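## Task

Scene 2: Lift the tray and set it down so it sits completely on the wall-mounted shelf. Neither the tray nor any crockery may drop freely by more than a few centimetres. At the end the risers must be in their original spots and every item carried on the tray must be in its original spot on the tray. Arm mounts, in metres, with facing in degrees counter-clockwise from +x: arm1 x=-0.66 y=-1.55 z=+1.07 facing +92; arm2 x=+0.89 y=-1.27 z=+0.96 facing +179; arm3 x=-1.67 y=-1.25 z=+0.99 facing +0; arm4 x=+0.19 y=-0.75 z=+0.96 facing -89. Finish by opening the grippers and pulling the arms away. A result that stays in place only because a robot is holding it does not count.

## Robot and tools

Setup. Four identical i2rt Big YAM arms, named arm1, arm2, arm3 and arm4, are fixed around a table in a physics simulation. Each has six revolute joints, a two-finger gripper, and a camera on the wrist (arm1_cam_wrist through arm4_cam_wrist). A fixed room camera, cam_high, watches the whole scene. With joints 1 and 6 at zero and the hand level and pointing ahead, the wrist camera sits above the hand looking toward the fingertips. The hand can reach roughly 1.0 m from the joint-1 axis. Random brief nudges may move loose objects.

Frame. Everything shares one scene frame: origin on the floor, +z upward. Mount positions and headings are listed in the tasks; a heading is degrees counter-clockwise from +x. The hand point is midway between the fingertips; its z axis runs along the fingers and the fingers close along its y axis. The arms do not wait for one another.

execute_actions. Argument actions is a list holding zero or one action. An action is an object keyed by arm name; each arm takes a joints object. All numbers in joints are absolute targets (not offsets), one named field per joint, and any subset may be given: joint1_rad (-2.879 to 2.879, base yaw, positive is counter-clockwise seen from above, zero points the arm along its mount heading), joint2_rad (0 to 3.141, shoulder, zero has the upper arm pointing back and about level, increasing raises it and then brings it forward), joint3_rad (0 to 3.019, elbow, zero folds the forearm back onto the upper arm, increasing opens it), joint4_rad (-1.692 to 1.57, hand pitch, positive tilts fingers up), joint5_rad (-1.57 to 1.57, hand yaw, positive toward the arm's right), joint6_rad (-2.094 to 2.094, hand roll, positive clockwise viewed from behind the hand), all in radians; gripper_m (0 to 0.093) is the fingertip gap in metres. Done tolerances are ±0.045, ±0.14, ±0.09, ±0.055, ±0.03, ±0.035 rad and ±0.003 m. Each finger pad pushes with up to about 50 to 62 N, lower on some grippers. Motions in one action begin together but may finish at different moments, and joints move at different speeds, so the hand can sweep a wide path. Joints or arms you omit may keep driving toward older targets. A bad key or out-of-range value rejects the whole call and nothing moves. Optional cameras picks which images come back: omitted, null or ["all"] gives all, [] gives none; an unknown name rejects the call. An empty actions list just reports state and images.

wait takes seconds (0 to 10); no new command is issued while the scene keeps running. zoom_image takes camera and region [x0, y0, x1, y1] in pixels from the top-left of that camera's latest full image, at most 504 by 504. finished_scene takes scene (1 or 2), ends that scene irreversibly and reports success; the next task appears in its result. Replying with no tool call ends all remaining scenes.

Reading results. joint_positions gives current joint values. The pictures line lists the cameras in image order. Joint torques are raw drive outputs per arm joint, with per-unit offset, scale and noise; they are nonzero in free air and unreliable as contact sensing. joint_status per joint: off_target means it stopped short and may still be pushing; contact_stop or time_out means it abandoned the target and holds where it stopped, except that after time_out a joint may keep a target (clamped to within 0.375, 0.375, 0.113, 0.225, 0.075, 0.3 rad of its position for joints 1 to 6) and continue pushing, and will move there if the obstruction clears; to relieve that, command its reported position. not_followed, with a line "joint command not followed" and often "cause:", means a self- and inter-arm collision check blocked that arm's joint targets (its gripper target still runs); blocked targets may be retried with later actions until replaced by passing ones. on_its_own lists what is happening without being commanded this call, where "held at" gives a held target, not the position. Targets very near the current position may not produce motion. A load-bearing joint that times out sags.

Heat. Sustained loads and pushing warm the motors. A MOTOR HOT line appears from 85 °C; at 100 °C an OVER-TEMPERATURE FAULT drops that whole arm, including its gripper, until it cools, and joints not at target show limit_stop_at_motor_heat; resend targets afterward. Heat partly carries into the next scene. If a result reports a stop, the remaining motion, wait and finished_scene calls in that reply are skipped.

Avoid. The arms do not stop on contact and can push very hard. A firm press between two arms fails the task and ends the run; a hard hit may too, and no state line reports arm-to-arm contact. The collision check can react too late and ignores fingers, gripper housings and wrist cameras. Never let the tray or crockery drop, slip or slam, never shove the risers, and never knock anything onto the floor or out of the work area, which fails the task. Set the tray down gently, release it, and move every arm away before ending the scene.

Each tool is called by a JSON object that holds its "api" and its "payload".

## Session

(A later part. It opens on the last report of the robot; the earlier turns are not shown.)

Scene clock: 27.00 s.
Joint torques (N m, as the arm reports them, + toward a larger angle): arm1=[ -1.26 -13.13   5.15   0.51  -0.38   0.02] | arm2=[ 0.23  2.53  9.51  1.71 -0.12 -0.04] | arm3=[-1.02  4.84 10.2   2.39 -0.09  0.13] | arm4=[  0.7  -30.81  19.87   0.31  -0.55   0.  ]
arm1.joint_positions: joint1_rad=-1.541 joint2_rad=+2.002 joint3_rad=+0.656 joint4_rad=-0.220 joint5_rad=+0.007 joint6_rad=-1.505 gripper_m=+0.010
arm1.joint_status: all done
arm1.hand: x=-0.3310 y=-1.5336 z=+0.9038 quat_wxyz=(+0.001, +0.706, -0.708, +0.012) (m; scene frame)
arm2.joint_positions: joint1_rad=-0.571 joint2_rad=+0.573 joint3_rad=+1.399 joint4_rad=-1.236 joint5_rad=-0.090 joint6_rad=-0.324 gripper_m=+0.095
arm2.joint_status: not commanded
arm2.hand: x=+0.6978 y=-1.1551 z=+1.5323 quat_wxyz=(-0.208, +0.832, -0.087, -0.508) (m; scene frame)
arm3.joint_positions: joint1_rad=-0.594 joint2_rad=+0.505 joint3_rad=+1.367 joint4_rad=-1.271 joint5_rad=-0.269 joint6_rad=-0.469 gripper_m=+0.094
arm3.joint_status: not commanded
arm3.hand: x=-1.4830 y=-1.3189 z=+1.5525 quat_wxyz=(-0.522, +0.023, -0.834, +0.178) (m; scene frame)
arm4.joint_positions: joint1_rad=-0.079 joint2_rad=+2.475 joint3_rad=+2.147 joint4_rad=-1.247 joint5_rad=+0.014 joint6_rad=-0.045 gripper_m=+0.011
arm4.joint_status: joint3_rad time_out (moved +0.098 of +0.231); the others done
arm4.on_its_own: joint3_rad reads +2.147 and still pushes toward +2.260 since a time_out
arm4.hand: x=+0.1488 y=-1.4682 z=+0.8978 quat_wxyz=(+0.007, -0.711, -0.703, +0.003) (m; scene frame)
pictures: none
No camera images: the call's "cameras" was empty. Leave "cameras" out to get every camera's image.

{"api": "execute_actions", "payload": {"actions": [{"arm1":{"joints":{"joint1_rad":-1.603,"joint2_rad":2.005,"joint3_rad":0.68,"joint4_rad":-0.168,"joint6_rad":-1.563}},"arm4":{"joints":{"joint1_rad":-0.056,"joint2_rad":2.445,"joint3_rad":2.45,"joint4_rad":-1.315}}}], "cameras": ["arm1_cam_wrist","arm4_cam_wrist","cam_high"]}}

Scene clock: 29.37 s.
Joint torques (N m, as the arm reports them, + toward a larger angle): arm1=[ -1.67 -13.32   4.11   0.5   -0.73   0.02] | arm2=[ 0.46  2.46  9.48  1.7  -0.13 -0.04] | arm3=[-1.04  4.83 10.19  2.41 -0.09  0.13] | arm4=[  0.74 -31.22  20.17   0.19  -0.55  -0.09]
arm1.joint_positions: joint1_rad=-1.603 joint2_rad=+2.043 joint3_rad=+0.659 joint4_rad=-0.182 joint5_rad=+0.014 joint6_rad=-1.560 gripper_m=+0.010
arm1.joint_status: all done
arm1.hand: x=-0.3316 y=-1.5554 z=+0.8918 quat_wxyz=(+0.004, +0.703, -0.711, +0.014) (m; scene frame)
arm2.joint_positions: joint1_rad=-0.571 joint2_rad=+0.573 joint3_rad=+1.399 joint4_rad=-1.236 joint5_rad=-0.090 joint6_rad=-0.324 gripper_m=+0.095
arm2.joint_status: not commanded
arm2.hand: x=+0.6978 y=-1.1551 z=+1.5323 quat_wxyz=(-0.208, +0.832, -0.087, -0.508) (m; scene frame)
arm3.joint_positions: joint1_rad=-0.594 joint2_rad=+0.505 joint3_rad=+1.367 joint4_rad=-1.271 joint5_rad=-0.269 joint6_rad=-0.469 gripper_m=+0.094
arm3.joint_status: not commanded
arm3.hand: x=-1.4830 y=-1.3189 z=+1.5525 quat_wxyz=(-0.522, +0.023, -0.834, +0.178) (m; scene frame)
arm4.joint_positions: joint1_rad=-0.077 joint2_rad=+2.573 joint3_rad=+2.312 joint4_rad=-1.306 joint5_rad=+0.013 joint6_rad=-0.036 gripper_m=+0.011
arm4.joint_status: joint3_rad time_out (moved +0.165 of +0.303); the others done
arm4.on_its_own: joint3_rad reads +2.312 and still pushes toward +2.425 since a time_out
arm4.hand: x=+0.1492 y=-1.4936 z=+0.8880 quat_wxyz=(+0.004, -0.713, -0.701, +0.006) (m; scene frame)
pictures: arm1_cam_wrist, arm4_cam_wrist, cam_high
Images, in order (width x height): arm1_cam_wrist 504x504, arm4_cam_wrist 504x504, cam_high 672x504.

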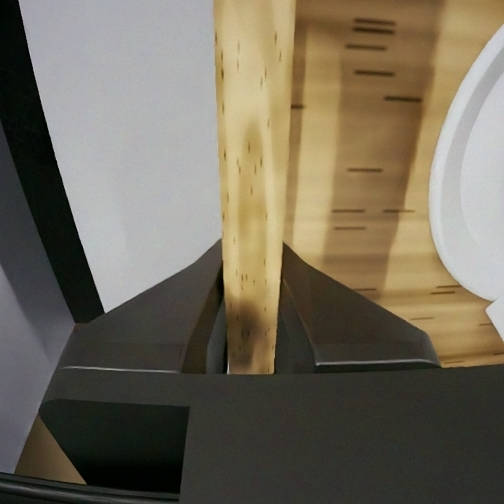

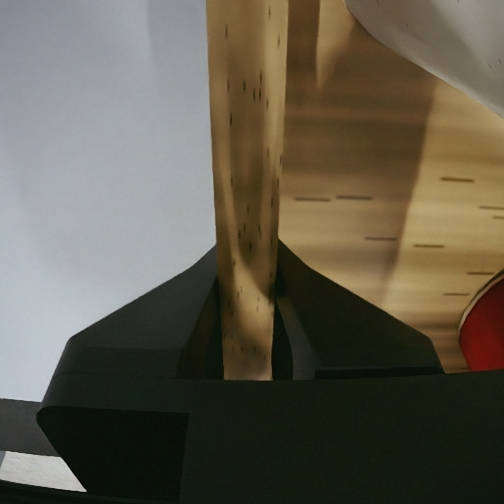

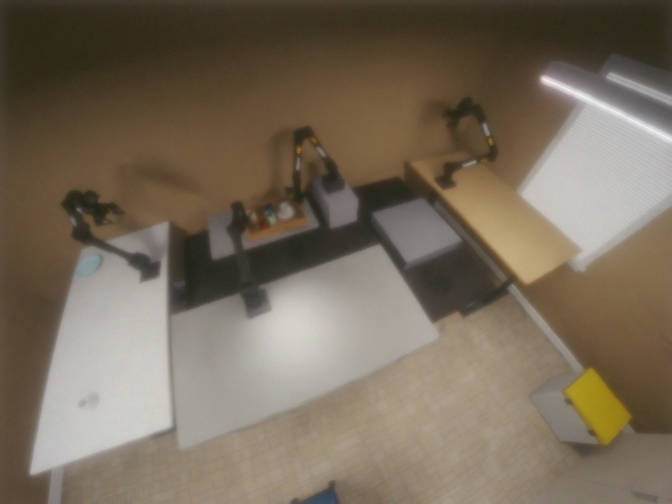

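{"api": "execute_actions", "payload": {"actions": [{"arm1":{"joints":{"joint2_rad":2.09,"joint3_rad":0.695,"joint4_rad":-0.11}},"arm4":{"joints":{"joint2_rad":2.51,"joint4_rad":-1.265}}}], "cameras": []}}

Scene clock: 30.23 s.
Joint torques (N m, as the arm reports them, + toward a larger angle): arm1=[ -1.16 -13.29   3.22   0.4   -0.61  -0.02] | arm2=[ 0.42  2.46  9.51  1.7  -0.13 -0.04] | arm3=[-0.96  4.98 10.18  2.41 -0.09  0.12] | arm4=[  0.94 -27.32  19.91   1.51  -0.33  -0.09]
arm1.joint_positions: joint1_rad=-1.603 joint2_rad=+2.125 joint3_rad=+0.676 joint4_rad=-0.123 joint5_rad=+0.011 joint6_rad=-1.557 gripper_m=+0.010
arm1.joint_status: all done
arm1.hand: x=-0.3328 y=-1.5552 z=+0.8678 quat_wxyz=(+0.005, +0.702, -0.712, +0.011) (m; scene frame)
arm2.joint_positions: joint1_rad=-0.571 joint2_rad=+0.573 joint3_rad=+1.399 joint4_rad=-1.236 joint5_rad=-0.090 joint6_rad=-0.324 gripper_m=+0.095
arm2.joint_status: not commanded
arm2.hand: x=+0.6978 y=-1.1551 z=+1.5323 quat_wxyz=(-0.208, +0.832, -0.087, -0.508) (m; scene frame)
arm3.joint_positions: joint1_rad=-0.594 joint2_rad=+0.505 joint3_rad=+1.367 joint4_rad=-1.271 joint5_rad=-0.269 joint6_rad=-0.469 gripper_m=+0.094
arm3.joint_status: not commanded
arm3.hand: x=-1.4830 y=-1.3189 z=+1.5525 quat_wxyz=(-0.522, +0.023, -0.834, +0.178) (m; scene frame)
arm4.joint_positions: joint1_rad=-0.077 joint2_rad=+2.583 joint3_rad=+2.314 joint4_rad=-1.290 joint5_rad=+0.008 joint6_rad=-0.033 gripper_m=+0.011
arm4.joint_status: all done
arm4.on_its_own: joint3_rad reads +2.314 and still pushes toward +2.425 since a time_out
arm4.hand: x=+0.1499 y=-1.4961 z=+0.8811 quat_wxyz=(+0.000, -0.714, -0.700, +0.007) (m; scene frame)
pictures: none
No camera images: the call's "cameras" was empty. Leave "cameras" out to get every camera's image.

Arm4 lags; lower it further.

{"api": "execute_actions", "payload": {"actions": [{"arm1":{"joints":{"joint2_rad":2.12,"joint3_rad":0.70,"joint4_rad":-0.10}},"arm4":{"joints":{"joint2_rad":2.56,"joint3_rad":2.39,"joint4_rad":-1.27}}}], "cameras": ["arm4_cam_wrist"]}}

Scene clock: 30.87 s.
Joint torques (N m, as the arm reports them, + toward a larger angle): arm1=[ -1.14 -10.86   3.62   0.66  -0.6   -0.03] | arm2=[ 0.35  2.48  9.5   1.69 -0.13 -0.04] | arm3=[-0.93  4.89 10.18  2.39 -0.09  0.13] | arm4=[  0.77 -23.73  16.62   1.29  -0.33  -0.09]
arm1.joint_positions: joint1_rad=-1.603 joint2_rad=+2.125 joint3_rad=+0.677 joint4_rad=-0.122 joint5_rad=+0.011 joint6_rad=-1.557 gripper_m=+0.010
arm1.joint_status: all done
arm1.hand: x=-0.3323 y=-1.5552 z=+0.8678 quat_wxyz=(+0.004, +0.702, -0.712, +0.012) (m; scene frame)
arm2.joint_positions: joint1_rad=-0.571 joint2_rad=+0.573 joint3_rad=+1.399 joint4_rad=-1.236 joint5_rad=-0.090 joint6_rad=-0.324 gripper_m=+0.095
arm2.joint_status: not commanded
arm2.hand: x=+0.6978 y=-1.1551 z=+1.5323 quat_wxyz=(-0.208, +0.832, -0.087, -0.508) (m; scene frame)
arm3.joint_positions: joint1_rad=-0.594 joint2_rad=+0.505 joint3_rad=+1.367 joint4_rad=-1.271 joint5_rad=-0.269 joint6_rad=-0.469 gripper_m=+0.094
arm3.joint_status: not commanded
arm3.hand: x=-1.4830 y=-1.3189 z=+1.5525 quat_wxyz=(-0.522, +0.023, -0.834, +0.178) (m; scene frame)
arm4.joint_positions: joint1_rad=-0.077 joint2_rad=+2.586 joint3_rad=+2.314 joint4_rad=-1.290 joint5_rad=+0.008 joint6_rad=-0.033 gripper_m=+0.011
arm4.joint_status: all done
arm4.hand: x=+0.1500 y=-1.4956 z=+0.8792 quat_wxyz=(+0.001, -0.714, -0.700, +0.006) (m; scene frame)
pictures: arm4_cam_wrist
Images, in order (width x height): arm4_cam_wrist 504x504.

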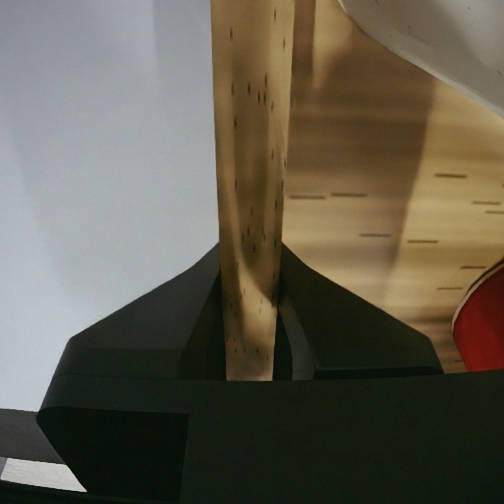

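{"api": "execute_actions", "payload": {"actions": [{"arm1":{"joints":{"joint2_rad":2.135,"joint3_rad":0.685,"joint4_rad":-0.115}},"arm4":{"joints":{"joint1_rad":-0.077,"joint2_rad":2.62,"joint3_rad":2.34,"joint4_rad":-1.28}}}], "cameras": ["cam_high"]}}

{"api": "zoom_image", "payload": {"camera": "cam_high", "region": [190, 160, 350, 280]}}

Scene clock: 31.57 s.
Joint torques (N m, as the arm reports them, + toward a larger angle): arm1=[ -1.3  -10.25   2.29   0.12  -0.61  -0.06] | arm2=[ 0.34  2.44  9.53  1.68 -0.12 -0.03] | arm3=[-0.91  4.83 10.17  2.42 -0.1   0.13] | arm4=[ -0.81 -19.39  11.87   1.07  -0.24  -0.09]
arm1.joint_positions: joint1_rad=-1.603 joint2_rad=+2.126 joint3_rad=+0.677 joint4_rad=-0.122 joint5_rad=+0.011 joint6_rad=-1.557 gripper_m=+0.010
arm1.joint_status: all done
arm1.hand: x=-0.3326 y=-1.5552 z=+0.8676 quat_wxyz=(+0.005, +0.702, -0.712, +0.012) (m; scene frame)
arm2.joint_positions: joint1_rad=-0.571 joint2_rad=+0.573 joint3_rad=+1.399 joint4_rad=-1.236 joint5_rad=-0.090 joint6_rad=-0.324 gripper_m=+0.095
arm2.joint_status: not commanded
arm2.hand: x=+0.6978 y=-1.1551 z=+1.5323 quat_wxyz=(-0.208, +0.832, -0.087, -0.508) (m; scene frame)
arm3.joint_positions: joint1_rad=-0.594 joint2_rad=+0.505 joint3_rad=+1.367 joint4_rad=-1.271 joint5_rad=-0.269 joint6_rad=-0.469 gripper_m=+0.094
arm3.joint_status: not commanded
arm3.hand: x=-1.4830 y=-1.3189 z=+1.5525 quat_wxyz=(-0.522, +0.023, -0.834, +0.178) (m; scene frame)
arm4.joint_positions: joint1_rad=-0.077 joint2_rad=+2.589 joint3_rad=+2.314 joint4_rad=-1.292 joint5_rad=+0.006 joint6_rad=-0.033 gripper_m=+0.011
arm4.joint_status: all done
arm4.hand: x=+0.1498 y=-1.4944 z=+0.8767 quat_wxyz=(+0.002, -0.715, -0.699, +0.003) (m; scene frame)
pictures: cam_high
Images, in order (width x height): cam_high 672x504.

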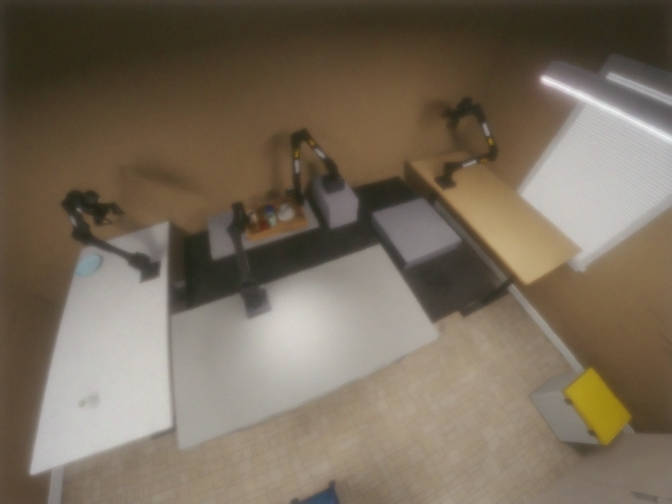

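Region (190, 160, 350, 280) of cam_high's 672x504 image, scaled by 3.150, with more detail than that image has; it fills the top 378 rows of this view, and the rest is white.

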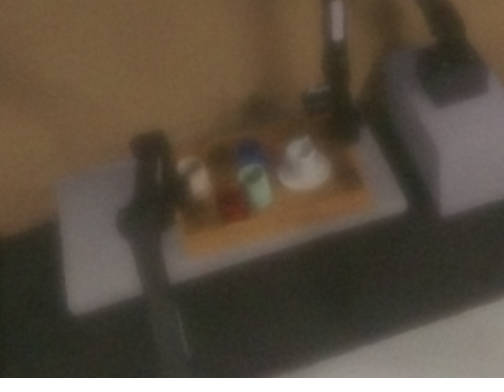

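{"api": "execute_actions", "payload": {"actions": [{"arm1":{"joints":{"joint2_rad":2.126,"gripper_m":0.045}},"arm4":{"joints":{"joint2_rad":2.58,"joint3_rad":2.33,"joint4_rad":-1.29,"gripper_m":0.045}}}], "cameras": ["arm4_cam_wrist"]}}

{"api": "execute_actions", "payload": {"actions": [{"arm1":{"joints":{"joint2_rad":1.82,"joint3_rad":0.655,"joint4_rad":-0.40}},"arm4":{"joints":{"joint2_rad":2.44,"joint3_rad":2.30,"joint4_rad":-1.42}}}], "cameras": []}}

{"api": "execute_actions", "payload": {"actions": [{"arm1":{"joints":{"joint2_rad":1.3,"joint3_rad":1.5,"joint4_rad":-1.15,"joint6_rad":0,"gripper_m":0.093}},"arm4":{"joints":{"joint1_rad":0.2,"joint2_rad":1.2,"joint3_rad":1.3,"joint4_rad":-1.2}}}], "cameras": ["arm1_cam_wrist","cam_high"]}}

Scene clock: 32.37 s.
Joint torques (N m, as the arm reports them, + toward a larger angle): arm1=[ -1.54 -11.05   2.13   0.18  -0.17  -0.03] | arm2=[ 0.41  2.39  9.48  1.73 -0.12 -0.04] | arm3=[-0.9   4.94 10.2   2.41 -0.09  0.12] | arm4=[ -0.92 -22.66  10.92   0.63  -0.18  -0.05]
arm1.joint_positions: joint1_rad=-1.603 joint2_rad=+2.126 joint3_rad=+0.678 joint4_rad=-0.122 joint5_rad=+0.002 joint6_rad=-1.557 gripper_m=+0.045
arm1.joint_status: all done
arm1.hand: x=-0.3319 y=-1.5537 z=+0.8676 quat_wxyz=(+0.001, +0.702, -0.712, +0.009) (m; scene frame)
arm2.joint_positions: joint1_rad=-0.571 joint2_rad=+0.573 joint3_rad=+1.399 joint4_rad=-1.236 joint5_rad=-0.090 joint6_rad=-0.324 gripper_m=+0.095
arm2.joint_status: not commanded
arm2.hand: x=+0.6978 y=-1.1551 z=+1.5323 quat_wxyz=(-0.208, +0.832, -0.087, -0.508) (m; scene frame)
arm3.joint_positions: joint1_rad=-0.594 joint2_rad=+0.505 joint3_rad=+1.367 joint4_rad=-1.271 joint5_rad=-0.269 joint6_rad=-0.469 gripper_m=+0.094
arm3.joint_status: not commanded
arm3.hand: x=-1.4830 y=-1.3189 z=+1.5525 quat_wxyz=(-0.522, +0.023, -0.834, +0.178) (m; scene frame)
arm4.joint_positions: joint1_rad=-0.077 joint2_rad=+2.589 joint3_rad=+2.314 joint4_rad=-1.293 joint5_rad=+0.003 joint6_rad=-0.039 gripper_m=+0.045
arm4.joint_status: all done
arm4.hand: x=+0.1502 y=-1.4943 z=+0.8767 quat_wxyz=(+0.001, -0.713, -0.702, +0.002) (m; scene frame)
pictures: arm4_cam_wrist
Images, in order (width x height): arm4_cam_wrist 504x504.

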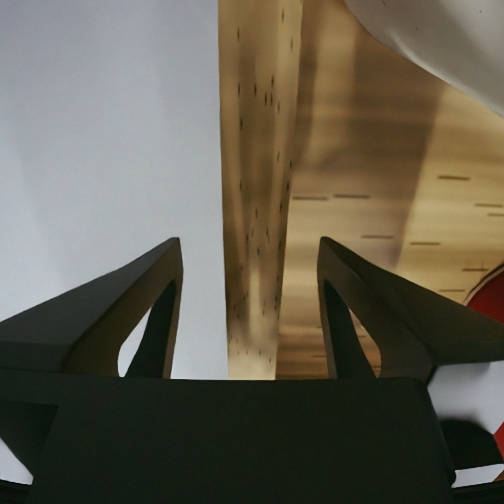

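Scene clock: 33.57 s.
Joint torques (N m, as the arm reports them, + toward a larger angle): arm1=[-1.54 -9.51  4.57 -0.54 -0.17 -0.04] | arm2=[ 0.31  2.4   9.52  1.73 -0.12 -0.05] | arm3=[-1.04  4.8  10.18  2.41 -0.09  0.13] | arm4=[ -1.19 -20.57  11.53   0.12  -0.19  -0.05]
arm1.joint_positions: joint1_rad=-1.603 joint2_rad=+1.816 joint3_rad=+0.651 joint4_rad=-0.384 joint5_rad=+0.002 joint6_rad=-1.557 gripper_m=+0.045
arm1.joint_status: all done
arm1.hand: x=-0.3230 y=-1.5525 z=+0.9609 quat_wxyz=(-0.006, +0.702, -0.712, +0.016) (m; scene frame)
arm2.joint_positions: joint1_rad=-0.571 joint2_rad=+0.573 joint3_rad=+1.399 joint4_rad=-1.236 joint5_rad=-0.090 joint6_rad=-0.324 gripper_m=+0.095
arm2.joint_status: not commanded
arm2.hand: x=+0.6978 y=-1.1551 z=+1.5323 quat_wxyz=(-0.208, +0.832, -0.087, -0.508) (m; scene frame)
arm3.joint_positions: joint1_rad=-0.594 joint2_rad=+0.505 joint3_rad=+1.367 joint4_rad=-1.271 joint5_rad=-0.269 joint6_rad=-0.469 gripper_m=+0.094
arm3.joint_status: not commanded
arm3.hand: x=-1.4830 y=-1.3189 z=+1.5525 quat_wxyz=(-0.522, +0.023, -0.834, +0.178) (m; scene frame)
arm4.joint_positions: joint1_rad=-0.077 joint2_rad=+2.432 joint3_rad=+2.282 joint4_rad=-1.409 joint5_rad=+0.003 joint6_rad=-0.040 gripper_m=+0.045
arm4.joint_status: all done
arm4.hand: x=+0.1511 y=-1.4801 z=+0.9777 quat_wxyz=(-0.002, -0.712, -0.702, +0.006) (m; scene frame)
pictures: none
No camera images: the call's "cameras" was empty. Leave "cameras" out to get every camera's image.

Scene clock: 35.73 s.
Joint torques (N m, as the arm reports them, + toward a larger angle): arm1=[-1.4  -7.65 15.17  0.33 -0.05  0.11] | arm2=[ 0.45  2.46  9.46  1.73 -0.11 -0.05] | arm3=[-1.04  4.83 10.18  2.36 -0.1   0.12] | arm4=[-0.11 -8.13 11.14  1.52  0.05 -0.03]
arm1.joint_positions: joint1_rad=-1.603 joint2_rad=+1.282 joint3_rad=+1.459 joint4_rad=-1.133 joint5_rad=+0.002 joint6_rad=-0.011 gripper_m=+0.093
arm1.joint_status: all done
arm1.hand: x=-0.1668 y=-1.5466 z=+1.4570 quat_wxyz=(-0.307, +0.006, -0.952, +0.008) (m; scene frame)
arm2.joint_positions: joint1_rad=-0.571 joint2_rad=+0.573 joint3_rad=+1.399 joint4_rad=-1.236 joint5_rad=-0.090 joint6_rad=-0.324 gripper_m=+0.095
arm2.joint_status: not commanded
arm2.hand: x=+0.6978 y=-1.1551 z=+1.5323 quat_wxyz=(-0.208, +0.832, -0.087, -0.508) (m; scene frame)
arm3.joint_positions: joint1_rad=-0.594 joint2_rad=+0.505 joint3_rad=+1.367 joint4_rad=-1.271 joint5_rad=-0.269 joint6_rad=-0.469 gripper_m=+0.094
arm3.joint_status: not commanded
arm3.hand: x=-1.4830 y=-1.3189 z=+1.5525 quat_wxyz=(-0.522, +0.023, -0.834, +0.178) (m; scene frame)
arm4.joint_positions: joint1_rad=+0.197 joint2_rad=+1.208 joint3_rad=+1.295 joint4_rad=-1.206 joint5_rad=-0.002 joint6_rad=-0.043 gripper_m=+0.045
arm4.joint_status: all done
arm4.hand: x=+0.2880 y=-1.1761 z=+1.2762 quat_wxyz=(-0.172, -0.593, -0.774, +0.143) (m; scene frame)
pictures: arm1_cam_wrist, cam_high
Images, in order (width x height): arm1_cam_wrist 504x504, cam_high 672x504.

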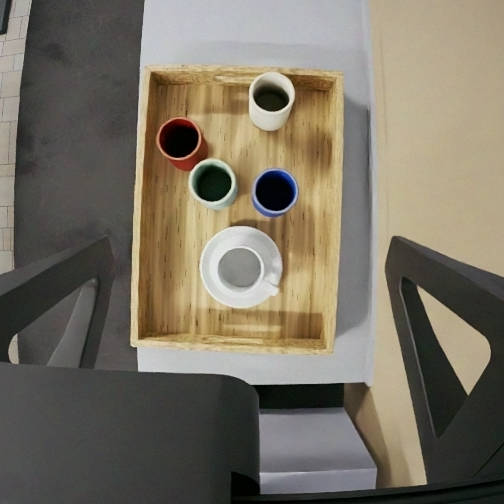

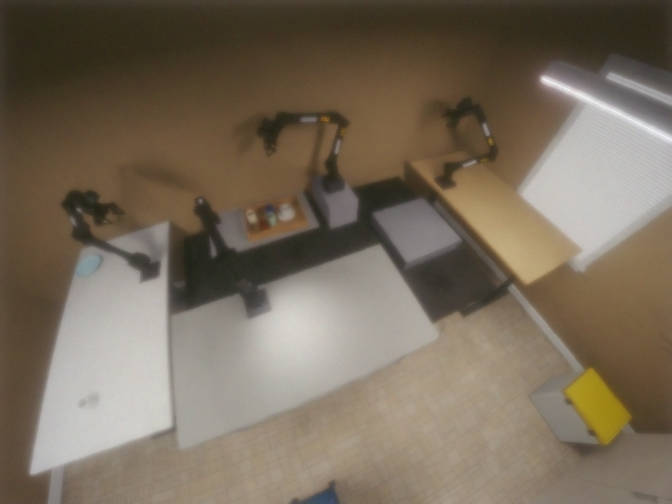

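{"api": "execute_actions", "payload": {"actions": []}}

{"api": "zoom_image", "payload": {"camera": "cam_high", "region": [200, 200, 500, 480]}}

Scene clock: 36.10 s.
Joint torques (N m, as the arm reports them, + toward a larger angle): arm1=[-1.3  -8.1  15.05  0.28 -0.06  0.11] | arm2=[ 0.39  2.41  9.51  1.7  -0.12 -0.05] | arm3=[-0.93  4.79 10.2   2.42 -0.09  0.13] | arm4=[-0.34 -8.34 11.1   1.46  0.03 -0.02]
arm1.joint_positions: joint1_rad=-1.603 joint2_rad=+1.282 joint3_rad=+1.459 joint4_rad=-1.133 joint5_rad=+0.002 joint6_rad=-0.010 gripper_m=+0.093
arm1.joint_status: all done
arm1.hand: x=-0.1668 y=-1.5466 z=+1.4570 quat_wxyz=(-0.307, +0.006, -0.952, +0.008) (m; scene frame)
arm2.joint_positions: joint1_rad=-0.571 joint2_rad=+0.573 joint3_rad=+1.399 joint4_rad=-1.236 joint5_rad=-0.090 joint6_rad=-0.324 gripper_m=+0.095
arm2.joint_status: not commanded
arm2.hand: x=+0.6978 y=-1.1551 z=+1.5323 quat_wxyz=(-0.208, +0.832, -0.087, -0.508) (m; scene frame)
arm3.joint_positions: joint1_rad=-0.594 joint2_rad=+0.505 joint3_rad=+1.367 joint4_rad=-1.271 joint5_rad=-0.269 joint6_rad=-0.469 gripper_m=+0.094
arm3.joint_status: not commanded
arm3.hand: x=-1.4830 y=-1.3189 z=+1.5525 quat_wxyz=(-0.522, +0.023, -0.834, +0.178) (m; scene frame)
arm4.joint_positions: joint1_rad=+0.197 joint2_rad=+1.208 joint3_rad=+1.295 joint4_rad=-1.206 joint5_rad=-0.002 joint6_rad=-0.043 gripper_m=+0.045
arm4.joint_status: all done
arm4.hand: x=+0.2880 y=-1.1761 z=+1.2762 quat_wxyz=(-0.172, -0.593, -0.774, +0.143) (m; scene frame)
pictures: arm1_cam_wrist, arm2_cam_wrist, arm3_cam_wrist, arm4_cam_wrist, cam_high
Images, in order (width x height): arm1_cam_wrist 504x504, arm2_cam_wrist 504x504, arm3_cam_wrist 504x504, arm4_cam_wrist 504x504, cam_high 672x504.

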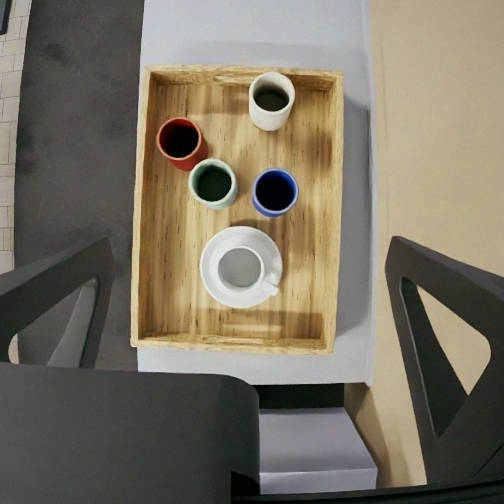

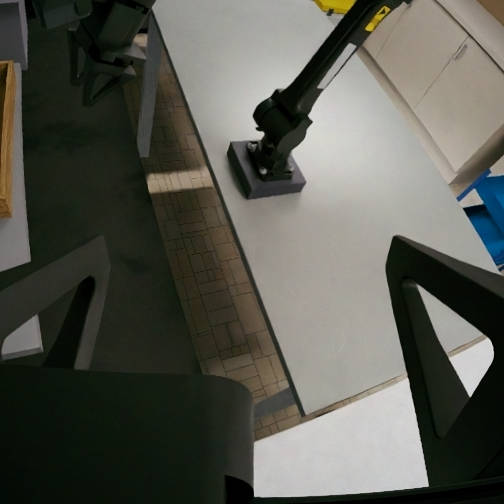

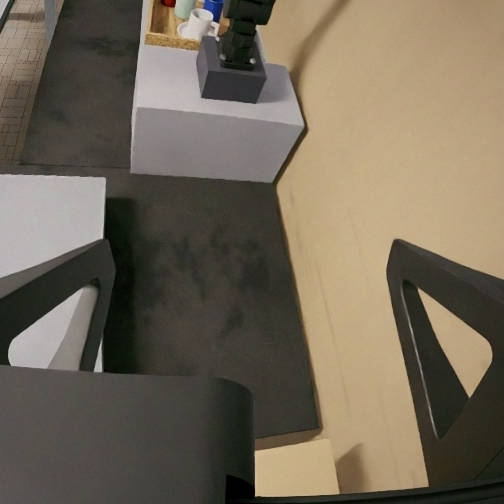

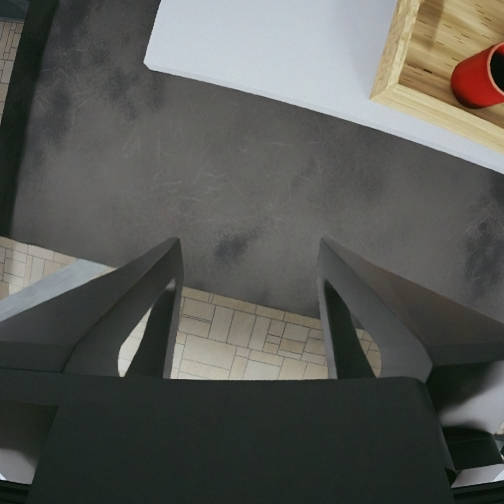

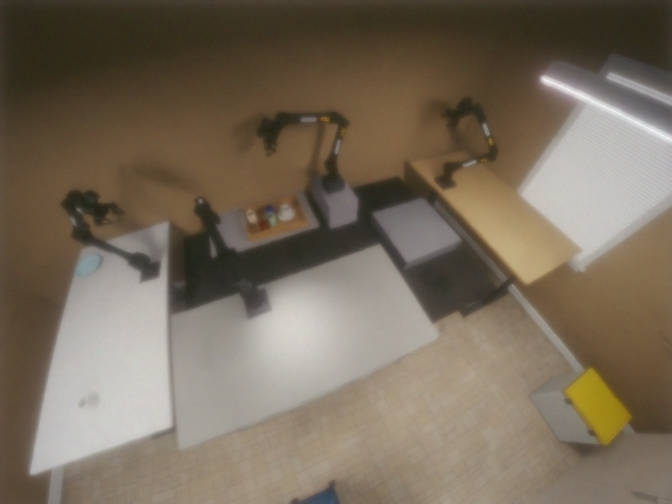

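Region (200, 200, 500, 480) of cam_high's 672x504 image, scaled by 1.680, with more detail than that image has; it fills the top 470 rows of this view, and the rest is white.

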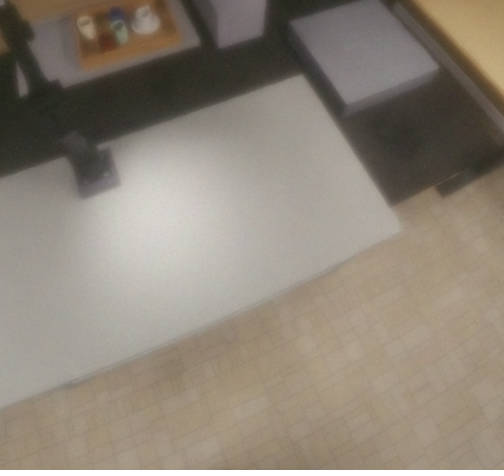

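{"api": "execute_actions", "payload": {"actions": [{"arm4":{"joints":{"joint1_rad":-0.578,"joint2_rad":2.152,"joint3_rad":1.832,"joint4_rad":-1.251,"joint6_rad":-0.55,"gripper_m":0.0}}}], "cameras": ["arm1_cam_wrist","arm4_cam_wrist"]}}

Scene clock: 38.13 s.
Joint torques (N m, as the arm reports them, + toward a larger angle): arm1=[-0.85 -8.03 15.    0.35 -0.09  0.08] | arm2=[ 0.45  2.35  9.53  1.74 -0.12 -0.05] | arm3=[-1.01  4.88 10.17  2.4  -0.1   0.13] | arm4=[  0.14 -19.05  12.41   0.2   -0.05  -0.05]
arm1.joint_positions: joint1_rad=-1.603 joint2_rad=+1.282 joint3_rad=+1.459 joint4_rad=-1.133 joint5_rad=+0.002 joint6_rad=-0.010 gripper_m=+0.093
arm1.joint_status: not commanded
arm1.hand: x=-0.1668 y=-1.5466 z=+1.4570 quat_wxyz=(-0.307, +0.006, -0.952, +0.008) (m; scene frame)
arm2.joint_positions: joint1_rad=-0.571 joint2_rad=+0.573 joint3_rad=+1.399 joint4_rad=-1.236 joint5_rad=-0.090 joint6_rad=-0.324 gripper_m=+0.095
arm2.joint_status: not commanded
arm2.hand: x=+0.6978 y=-1.1551 z=+1.5323 quat_wxyz=(-0.208, +0.832, -0.087, -0.508) (m; scene frame)
arm3.joint_positions: joint1_rad=-0.594 joint2_rad=+0.505 joint3_rad=+1.367 joint4_rad=-1.271 joint5_rad=-0.269 joint6_rad=-0.469 gripper_m=+0.094
arm3.joint_status: not commanded
arm3.hand: x=-1.4830 y=-1.3189 z=+1.5525 quat_wxyz=(-0.522, +0.023, -0.834, +0.178) (m; scene frame)
arm4.joint_positions: joint1_rad=-0.586 joint2_rad=+2.164 joint3_rad=+1.798 joint4_rad=-1.245 joint5_rad=+0.000 joint6_rad=-0.540 gripper_m=+0.001
arm4.joint_status: all done
arm4.hand: x=-0.1477 y=-1.2851 z=+0.9794 quat_wxyz=(+0.006, -0.715, -0.698, -0.020) (m; scene frame)
pictures: arm1_cam_wrist, arm4_cam_wrist
Images, in order (width x height): arm1_cam_wrist 504x504, arm4_cam_wrist 504x504.

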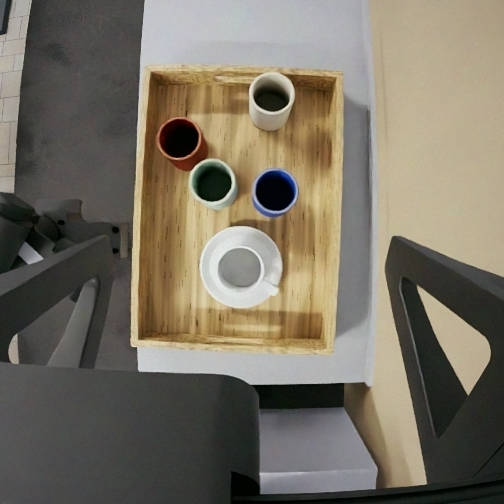

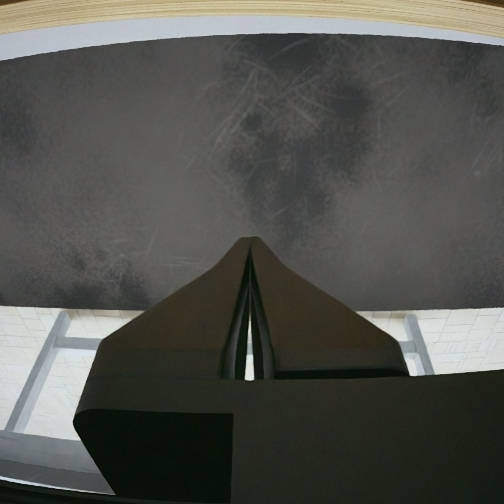

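{"api": "execute_actions", "payload": {"actions": [{"arm4":{"joints":{"joint2_rad":2.275,"joint3_rad":1.745,"joint4_rad":-1.03}}}], "cameras": ["arm4_cam_wrist"]}}

Scene clock: 39.37 s.
Joint torques (N m, as the arm reports them, + toward a larger angle): arm1=[-1.1  -7.8  15.05  0.3  -0.06  0.15] | arm2=[ 0.44  2.48  9.5   1.72 -0.12 -0.04] | arm3=[-0.99  4.75 10.18  2.42 -0.09  0.12] | arm4=[ -0.3  -19.93   9.84   0.99  -0.07  -0.05]
arm1.joint_positions: joint1_rad=-1.603 joint2_rad=+1.282 joint3_rad=+1.459 joint4_rad=-1.133 joint5_rad=+0.002 joint6_rad=-0.010 gripper_m=+0.093
arm1.joint_status: not commanded
arm1.hand: x=-0.1668 y=-1.5466 z=+1.4570 quat_wxyz=(-0.307, +0.006, -0.952, +0.008) (m; scene frame)
arm2.joint_positions: joint1_rad=-0.571 joint2_rad=+0.573 joint3_rad=+1.399 joint4_rad=-1.236 joint5_rad=-0.090 joint6_rad=-0.324 gripper_m=+0.095
arm2.joint_status: not commanded
arm2.hand: x=+0.6978 y=-1.1551 z=+1.5323 quat_wxyz=(-0.208, +0.832, -0.087, -0.508) (m; scene frame)
arm3.joint_positions: joint1_rad=-0.594 joint2_rad=+0.505 joint3_rad=+1.367 joint4_rad=-1.271 joint5_rad=-0.269 joint6_rad=-0.469 gripper_m=+0.094
arm3.joint_status: not commanded
arm3.hand: x=-1.4830 y=-1.3189 z=+1.5525 quat_wxyz=(-0.522, +0.023, -0.834, +0.178) (m; scene frame)
arm4.joint_positions: joint1_rad=-0.586 joint2_rad=+2.294 joint3_rad=+1.727 joint4_rad=-1.043 joint5_rad=+0.000 joint6_rad=-0.540 gripper_m=+0.001
arm4.joint_status: all done
arm4.hand: x=-0.1475 y=-1.2845 z=+0.8738 quat_wxyz=(+0.005, -0.715, -0.698, -0.019) (m; scene frame)
pictures: arm4_cam_wrist
Images, in order (width x height): arm4_cam_wrist 504x504.

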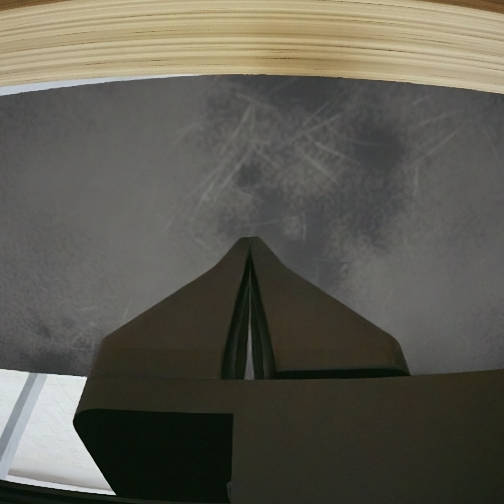

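{"api": "execute_actions", "payload": {"actions": [{"arm4":{"joints":{"joint1_rad":-0.565,"joint2_rad":2.35,"joint3_rad":1.955,"joint4_rad":-1.135}}}], "cameras": ["arm1_cam_wrist","arm4_cam_wrist"]}}

Scene clock: 40.57 s.
Joint torques (N m, as the arm reports them, + toward a larger angle): arm1=[-1.36 -8.12 14.87  0.31 -0.05  0.11] | arm2=[ 0.3   2.41  9.52  1.7  -0.13 -0.04] | arm3=[-1.06  4.7  10.17  2.4  -0.09  0.12] | arm4=[  0.47 -20.31  11.97   0.14  -0.07  -0.04]
arm1.joint_positions: joint1_rad=-1.603 joint2_rad=+1.282 joint3_rad=+1.459 joint4_rad=-1.133 joint5_rad=+0.002 joint6_rad=-0.010 gripper_m=+0.093
arm1.joint_status: not commanded
arm1.hand: x=-0.1668 y=-1.5466 z=+1.4570 quat_wxyz=(-0.307, +0.006, -0.952, +0.008) (m; scene frame)
arm2.joint_positions: joint1_rad=-0.571 joint2_rad=+0.573 joint3_rad=+1.399 joint4_rad=-1.236 joint5_rad=-0.090 joint6_rad=-0.324 gripper_m=+0.095
arm2.joint_status: not commanded
arm2.hand: x=+0.6978 y=-1.1551 z=+1.5323 quat_wxyz=(-0.208, +0.832, -0.087, -0.508) (m; scene frame)
arm3.joint_positions: joint1_rad=-0.594 joint2_rad=+0.505 joint3_rad=+1.367 joint4_rad=-1.271 joint5_rad=-0.269 joint6_rad=-0.469 gripper_m=+0.094
arm3.joint_status: not commanded
arm3.hand: x=-1.4830 y=-1.3189 z=+1.5525 quat_wxyz=(-0.522, +0.023, -0.834, +0.178) (m; scene frame)
arm4.joint_positions: joint1_rad=-0.579 joint2_rad=+2.354 joint3_rad=+1.922 joint4_rad=-1.124 joint5_rad=+0.000 joint6_rad=-0.540 gripper_m=+0.001
arm4.joint_status: all done
arm4.hand: x=-0.1713 y=-1.3310 z=+0.9006 quat_wxyz=(-0.001, -0.713, -0.701, +0.007) (m; scene frame)
pictures: arm1_cam_wrist, arm4_cam_wrist
Images, in order (width x height): arm1_cam_wrist 504x504, arm4_cam_wrist 504x504.

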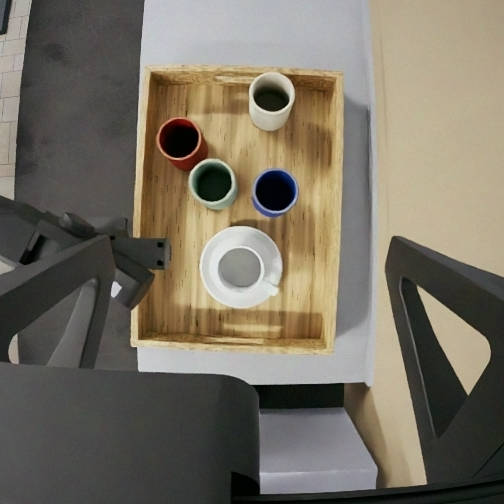

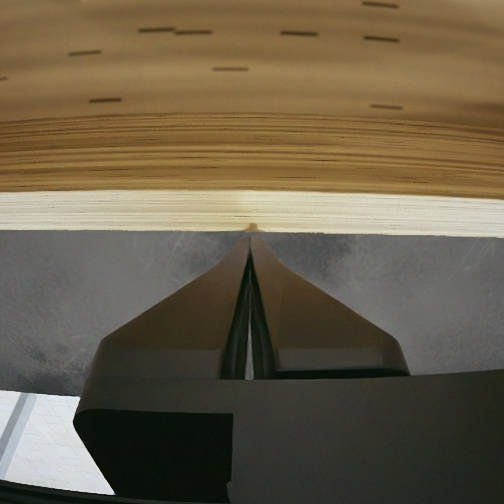

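{"api": "execute_actions", "payload": {"actions": [{"arm4":{"joints":{"joint2_rad":2.375}}}], "cameras": ["arm4_cam_wrist"]}}

Scene clock: 41.47 s.
Joint torques (N m, as the arm reports them, + toward a larger angle): arm1=[-0.87 -7.85 15.01  0.34 -0.06  0.13] | arm2=[ 0.39  2.31  9.51  1.71 -0.14 -0.05] | arm3=[-0.89  4.92 10.2   2.41 -0.08  0.13] | arm4=[  0.28 -19.    11.89   0.17  -0.06  -0.05]
arm1.joint_positions: joint1_rad=-1.603 joint2_rad=+1.282 joint3_rad=+1.459 joint4_rad=-1.133 joint5_rad=+0.002 joint6_rad=-0.010 gripper_m=+0.093
arm1.joint_status: not commanded
arm1.hand: x=-0.1668 y=-1.5466 z=+1.4570 quat_wxyz=(-0.307, +0.006, -0.952, +0.008) (m; scene frame)
arm2.joint_positions: joint1_rad=-0.571 joint2_rad=+0.573 joint3_rad=+1.399 joint4_rad=-1.236 joint5_rad=-0.090 joint6_rad=-0.324 gripper_m=+0.095
arm2.joint_status: not commanded
arm2.hand: x=+0.6978 y=-1.1551 z=+1.5323 quat_wxyz=(-0.208, +0.832, -0.087, -0.508) (m; scene frame)
arm3.joint_positions: joint1_rad=-0.594 joint2_rad=+0.505 joint3_rad=+1.367 joint4_rad=-1.271 joint5_rad=-0.269 joint6_rad=-0.469 gripper_m=+0.094
arm3.joint_status: not commanded
arm3.hand: x=-1.4830 y=-1.3189 z=+1.5525 quat_wxyz=(-0.522, +0.023, -0.834, +0.178) (m; scene frame)
arm4.joint_positions: joint1_rad=-0.579 joint2_rad=+2.365 joint3_rad=+1.922 joint4_rad=-1.124 joint5_rad=+0.000 joint6_rad=-0.540 gripper_m=+0.001
arm4.joint_status: all done
arm4.hand: x=-0.1702 y=-1.3293 z=+0.8935 quat_wxyz=(+0.000, -0.713, -0.701, +0.002) (m; scene frame)
pictures: arm4_cam_wrist
Images, in order (width x height): arm4_cam_wrist 504x504.

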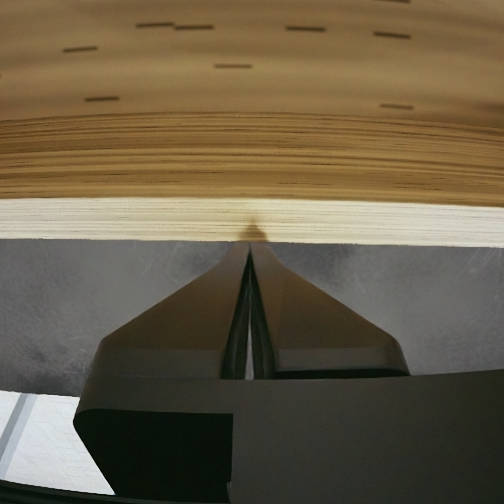

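{"api": "execute_actions", "payload": {"actions": [{"arm4":{"joints":{"joint2_rad":2.40}}}], "cameras": []}}

{"api": "execute_actions", "payload": {"actions": [{"arm4":{"joints":{"joint1_rad":-0.555,"joint2_rad":2.435,"joint3_rad":2.01,"joint4_rad":-1.15}}}], "cameras": ["arm1_cam_wrist","arm4_cam_wrist"]}}

Scene clock: 42.40 s.
Joint torques (N m, as the arm reports them, + toward a larger angle): arm1=[-1.34 -7.73 15.02  0.31 -0.06  0.13] | arm2=[ 0.45  2.43  9.52  1.68 -0.13 -0.05] | arm3=[-1.01  4.68 10.17  2.43 -0.1   0.13] | arm4=[  0.54 -19.52  11.8    0.09  -0.06  -0.03]
arm1.joint_positions: joint1_rad=-1.603 joint2_rad=+1.282 joint3_rad=+1.459 joint4_rad=-1.133 joint5_rad=+0.002 joint6_rad=-0.010 gripper_m=+0.093
arm1.joint_status: not commanded
arm1.hand: x=-0.1668 y=-1.5466 z=+1.4570 quat_wxyz=(-0.307, +0.006, -0.952, +0.008) (m; scene frame)
arm2.joint_positions: joint1_rad=-0.571 joint2_rad=+0.573 joint3_rad=+1.399 joint4_rad=-1.236 joint5_rad=-0.090 joint6_rad=-0.324 gripper_m=+0.095
arm2.joint_status: not commanded
arm2.hand: x=+0.6978 y=-1.1551 z=+1.5323 quat_wxyz=(-0.208, +0.832, -0.087, -0.508) (m; scene frame)
arm3.joint_positions: joint1_rad=-0.594 joint2_rad=+0.505 joint3_rad=+1.367 joint4_rad=-1.271 joint5_rad=-0.269 joint6_rad=-0.469 gripper_m=+0.094
arm3.joint_status: not commanded
arm3.hand: x=-1.4830 y=-1.3189 z=+1.5525 quat_wxyz=(-0.522, +0.023, -0.834, +0.178) (m; scene frame)
arm4.joint_positions: joint1_rad=-0.579 joint2_rad=+2.396 joint3_rad=+1.922 joint4_rad=-1.124 joint5_rad=+0.000 joint6_rad=-0.540 gripper_m=+0.001
arm4.joint_status: all done
arm4.hand: x=-0.1669 y=-1.3239 z=+0.8728 quat_wxyz=(+0.004, -0.713, -0.701, -0.013) (m; scene frame)
pictures: none
No camera images: the call's "cameras" was empty. Leave "cameras" out to get every camera's image.

Scene clock: 43.03 s.
Joint torques (N m, as the arm reports them, + toward a larger angle): arm1=[-1.23 -7.88 14.99  0.17 -0.05  0.11] | arm2=[ 0.39  2.34  9.48  1.68 -0.13 -0.05] | arm3=[-0.89  4.77 10.21  2.4  -0.09  0.12] | arm4=[  0.7  -18.44  14.26   0.77  -0.16  -0.05]
arm1.joint_positions: joint1_rad=-1.603 joint2_rad=+1.282 joint3_rad=+1.459 joint4_rad=-1.133 joint5_rad=+0.002 joint6_rad=-0.010 gripper_m=+0.093
arm1.joint_status: not commanded
arm1.hand: x=-0.1668 y=-1.5466 z=+1.4570 quat_wxyz=(-0.307, +0.006, -0.952, +0.008) (m; scene frame)
arm2.joint_positions: joint1_rad=-0.571 joint2_rad=+0.573 joint3_rad=+1.399 joint4_rad=-1.236 joint5_rad=-0.090 joint6_rad=-0.324 gripper_m=+0.095
arm2.joint_status: not commanded
arm2.hand: x=+0.6978 y=-1.1551 z=+1.5323 quat_wxyz=(-0.208, +0.832, -0.087, -0.508) (m; scene frame)
arm3.joint_positions: joint1_rad=-0.594 joint2_rad=+0.505 joint3_rad=+1.367 joint4_rad=-1.271 joint5_rad=-0.269 joint6_rad=-0.469 gripper_m=+0.094
arm3.joint_status: not commanded
arm3.hand: x=-1.4830 y=-1.3189 z=+1.5525 quat_wxyz=(-0.522, +0.023, -0.834, +0.178) (m; scene frame)
arm4.joint_positions: joint1_rad=-0.576 joint2_rad=+2.412 joint3_rad=+1.950 joint4_rad=-1.162 joint5_rad=+0.002 joint6_rad=-0.540 gripper_m=+0.001
arm4.joint_status: all done
arm4.hand: x=-0.1653 y=-1.3240 z=+0.8725 quat_wxyz=(+0.008, -0.712, -0.702, -0.025) (m; scene frame)
pictures: arm1_cam_wrist, arm4_cam_wrist
Images, in order (width x height): arm1_cam_wrist 504x504, arm4_cam_wrist 504x504.

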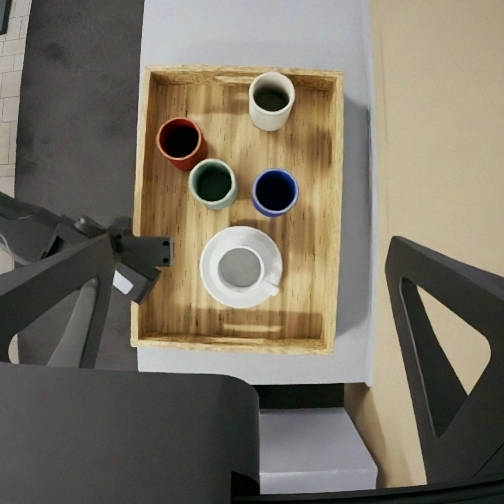

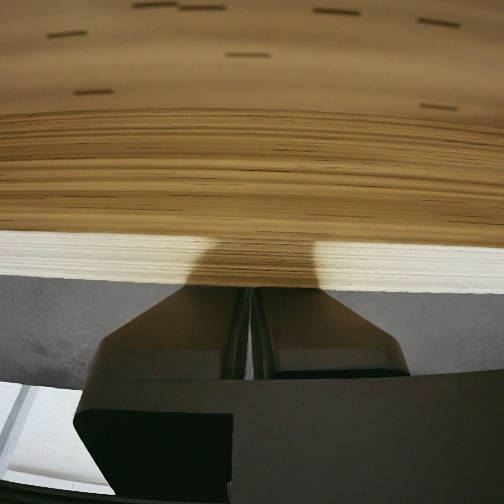

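{"api": "execute_actions", "payload": {"actions": [{"arm4":{"joints":{"joint1_rad":-0.54,"joint2_rad":2.455,"joint3_rad":2.06,"joint4_rad":-1.11}}}], "cameras": ["arm1_cam_wrist","arm4_cam_wrist"]}}

Scene clock: 43.80 s.
Joint torques (N m, as the arm reports them, + toward a larger angle): arm1=[-1.48 -8.08 14.93  0.32 -0.08  0.1 ] | arm2=[ 0.37  2.52  9.53  1.72 -0.11 -0.06] | arm3=[-1.02  4.83 10.18  2.42 -0.08  0.13] | arm4=[  1.86 -18.61  15.27   2.58  -0.22  -0.05]
arm1.joint_positions: joint1_rad=-1.603 joint2_rad=+1.282 joint3_rad=+1.459 joint4_rad=-1.133 joint5_rad=+0.002 joint6_rad=-0.010 gripper_m=+0.093
arm1.joint_status: not commanded
arm1.hand: x=-0.1668 y=-1.5466 z=+1.4570 quat_wxyz=(-0.307, +0.006, -0.952, +0.008) (m; scene frame)
arm2.joint_positions: joint1_rad=-0.571 joint2_rad=+0.573 joint3_rad=+1.399 joint4_rad=-1.236 joint5_rad=-0.090 joint6_rad=-0.324 gripper_m=+0.095
arm2.joint_status: not commanded
arm2.hand: x=+0.6978 y=-1.1551 z=+1.5323 quat_wxyz=(-0.208, +0.832, -0.087, -0.508) (m; scene frame)
arm3.joint_positions: joint1_rad=-0.594 joint2_rad=+0.505 joint3_rad=+1.367 joint4_rad=-1.271 joint5_rad=-0.269 joint6_rad=-0.469 gripper_m=+0.094
arm3.joint_status: not commanded
arm3.hand: x=-1.4830 y=-1.3189 z=+1.5525 quat_wxyz=(-0.522, +0.023, -0.834, +0.178) (m; scene frame)
arm4.joint_positions: joint1_rad=-0.576 joint2_rad=+2.432 joint3_rad=+1.991 joint4_rad=-1.165 joint5_rad=+0.004 joint6_rad=-0.540 gripper_m=+0.001
arm4.joint_status: all done
arm4.hand: x=-0.1714 y=-1.3337 z=+0.8724 quat_wxyz=(+0.007, -0.712, -0.702, -0.017) (m; scene frame)
pictures: arm1_cam_wrist, arm4_cam_wrist
Images, in order (width x height): arm1_cam_wrist 504x504, arm4_cam_wrist 504x504.

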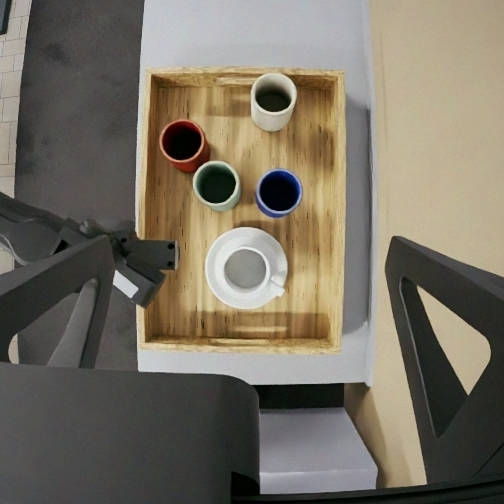

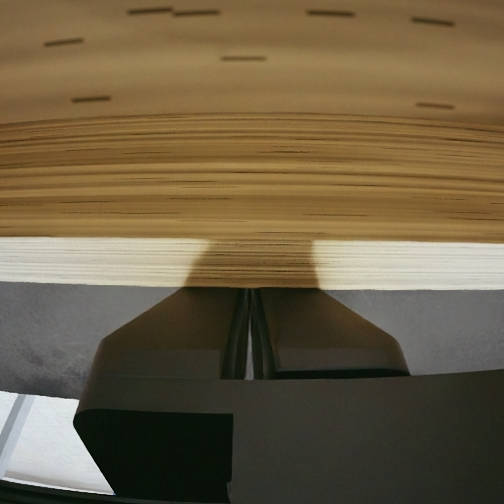

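It's moving and squaring up. One more small push.

{"api": "execute_actions", "payload": {"actions": [{"arm4":{"joints":{"joint1_rad":-0.515,"joint2_rad":2.47,"joint3_rad":2.10,"joint4_rad":-1.11}}}], "cameras": ["arm1_cam_wrist","arm4_cam_wrist"]}}

Scene clock: 45.63 s.
Joint torques (N m, as the arm reports them, + toward a larger angle): arm1=[-1.26 -8.04 14.96  0.17 -0.09  0.12] | arm2=[ 0.26  2.45  9.53  1.72 -0.13 -0.03] | arm3=[-0.93  4.8  10.19  2.41 -0.08  0.12] | arm4=[  3.22 -19.13  15.71   2.57  -0.47  -0.03]
arm1.joint_positions: joint1_rad=-1.603 joint2_rad=+1.282 joint3_rad=+1.459 joint4_rad=-1.133 joint5_rad=+0.002 joint6_rad=-0.010 gripper_m=+0.093
arm1.joint_status: not commanded
arm1.hand: x=-0.1668 y=-1.5466 z=+1.4570 quat_wxyz=(-0.307, +0.006, -0.952, +0.008) (m; scene frame)
arm2.joint_positions: joint1_rad=-0.571 joint2_rad=+0.573 joint3_rad=+1.399 joint4_rad=-1.236 joint5_rad=-0.090 joint6_rad=-0.324 gripper_m=+0.095
arm2.joint_status: not commanded
arm2.hand: x=+0.6978 y=-1.1551 z=+1.5323 quat_wxyz=(-0.208, +0.832, -0.087, -0.508) (m; scene frame)
arm3.joint_positions: joint1_rad=-0.594 joint2_rad=+0.505 joint3_rad=+1.367 joint4_rad=-1.271 joint5_rad=-0.269 joint6_rad=-0.469 gripper_m=+0.094
arm3.joint_status: not commanded
arm3.hand: x=-1.4830 y=-1.3189 z=+1.5525 quat_wxyz=(-0.522, +0.023, -0.834, +0.178) (m; scene frame)
arm4.joint_positions: joint1_rad=-0.572 joint2_rad=+2.451 joint3_rad=+2.028 joint4_rad=-1.165 joint5_rad=+0.010 joint6_rad=-0.541 gripper_m=+0.001
arm4.joint_status: joint1_rad time_out (moved +0.004 of +0.061); the others done
arm4.on_its_own: joint1_rad reads -0.572 and still pushes toward -0.515 since a time_out
arm4.hand: x=-0.1756 y=-1.3442 z=+0.8725 quat_wxyz=(+0.008, -0.710, -0.704, -0.007) (m; scene frame)
pictures: arm1_cam_wrist, arm4_cam_wrist
Images, in order (width x height): arm1_cam_wrist 504x504, arm4_cam_wrist 504x504.

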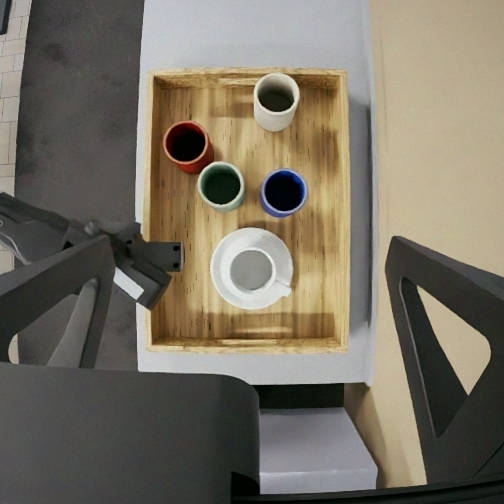

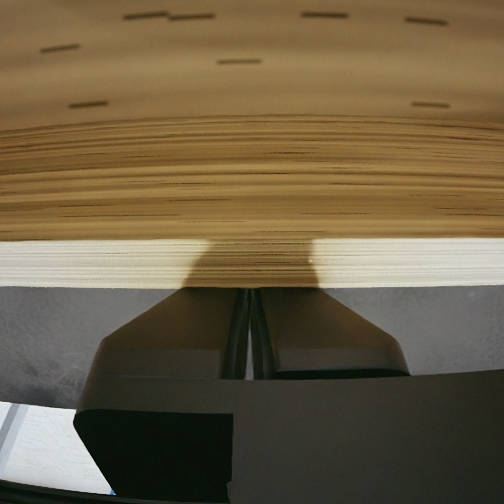

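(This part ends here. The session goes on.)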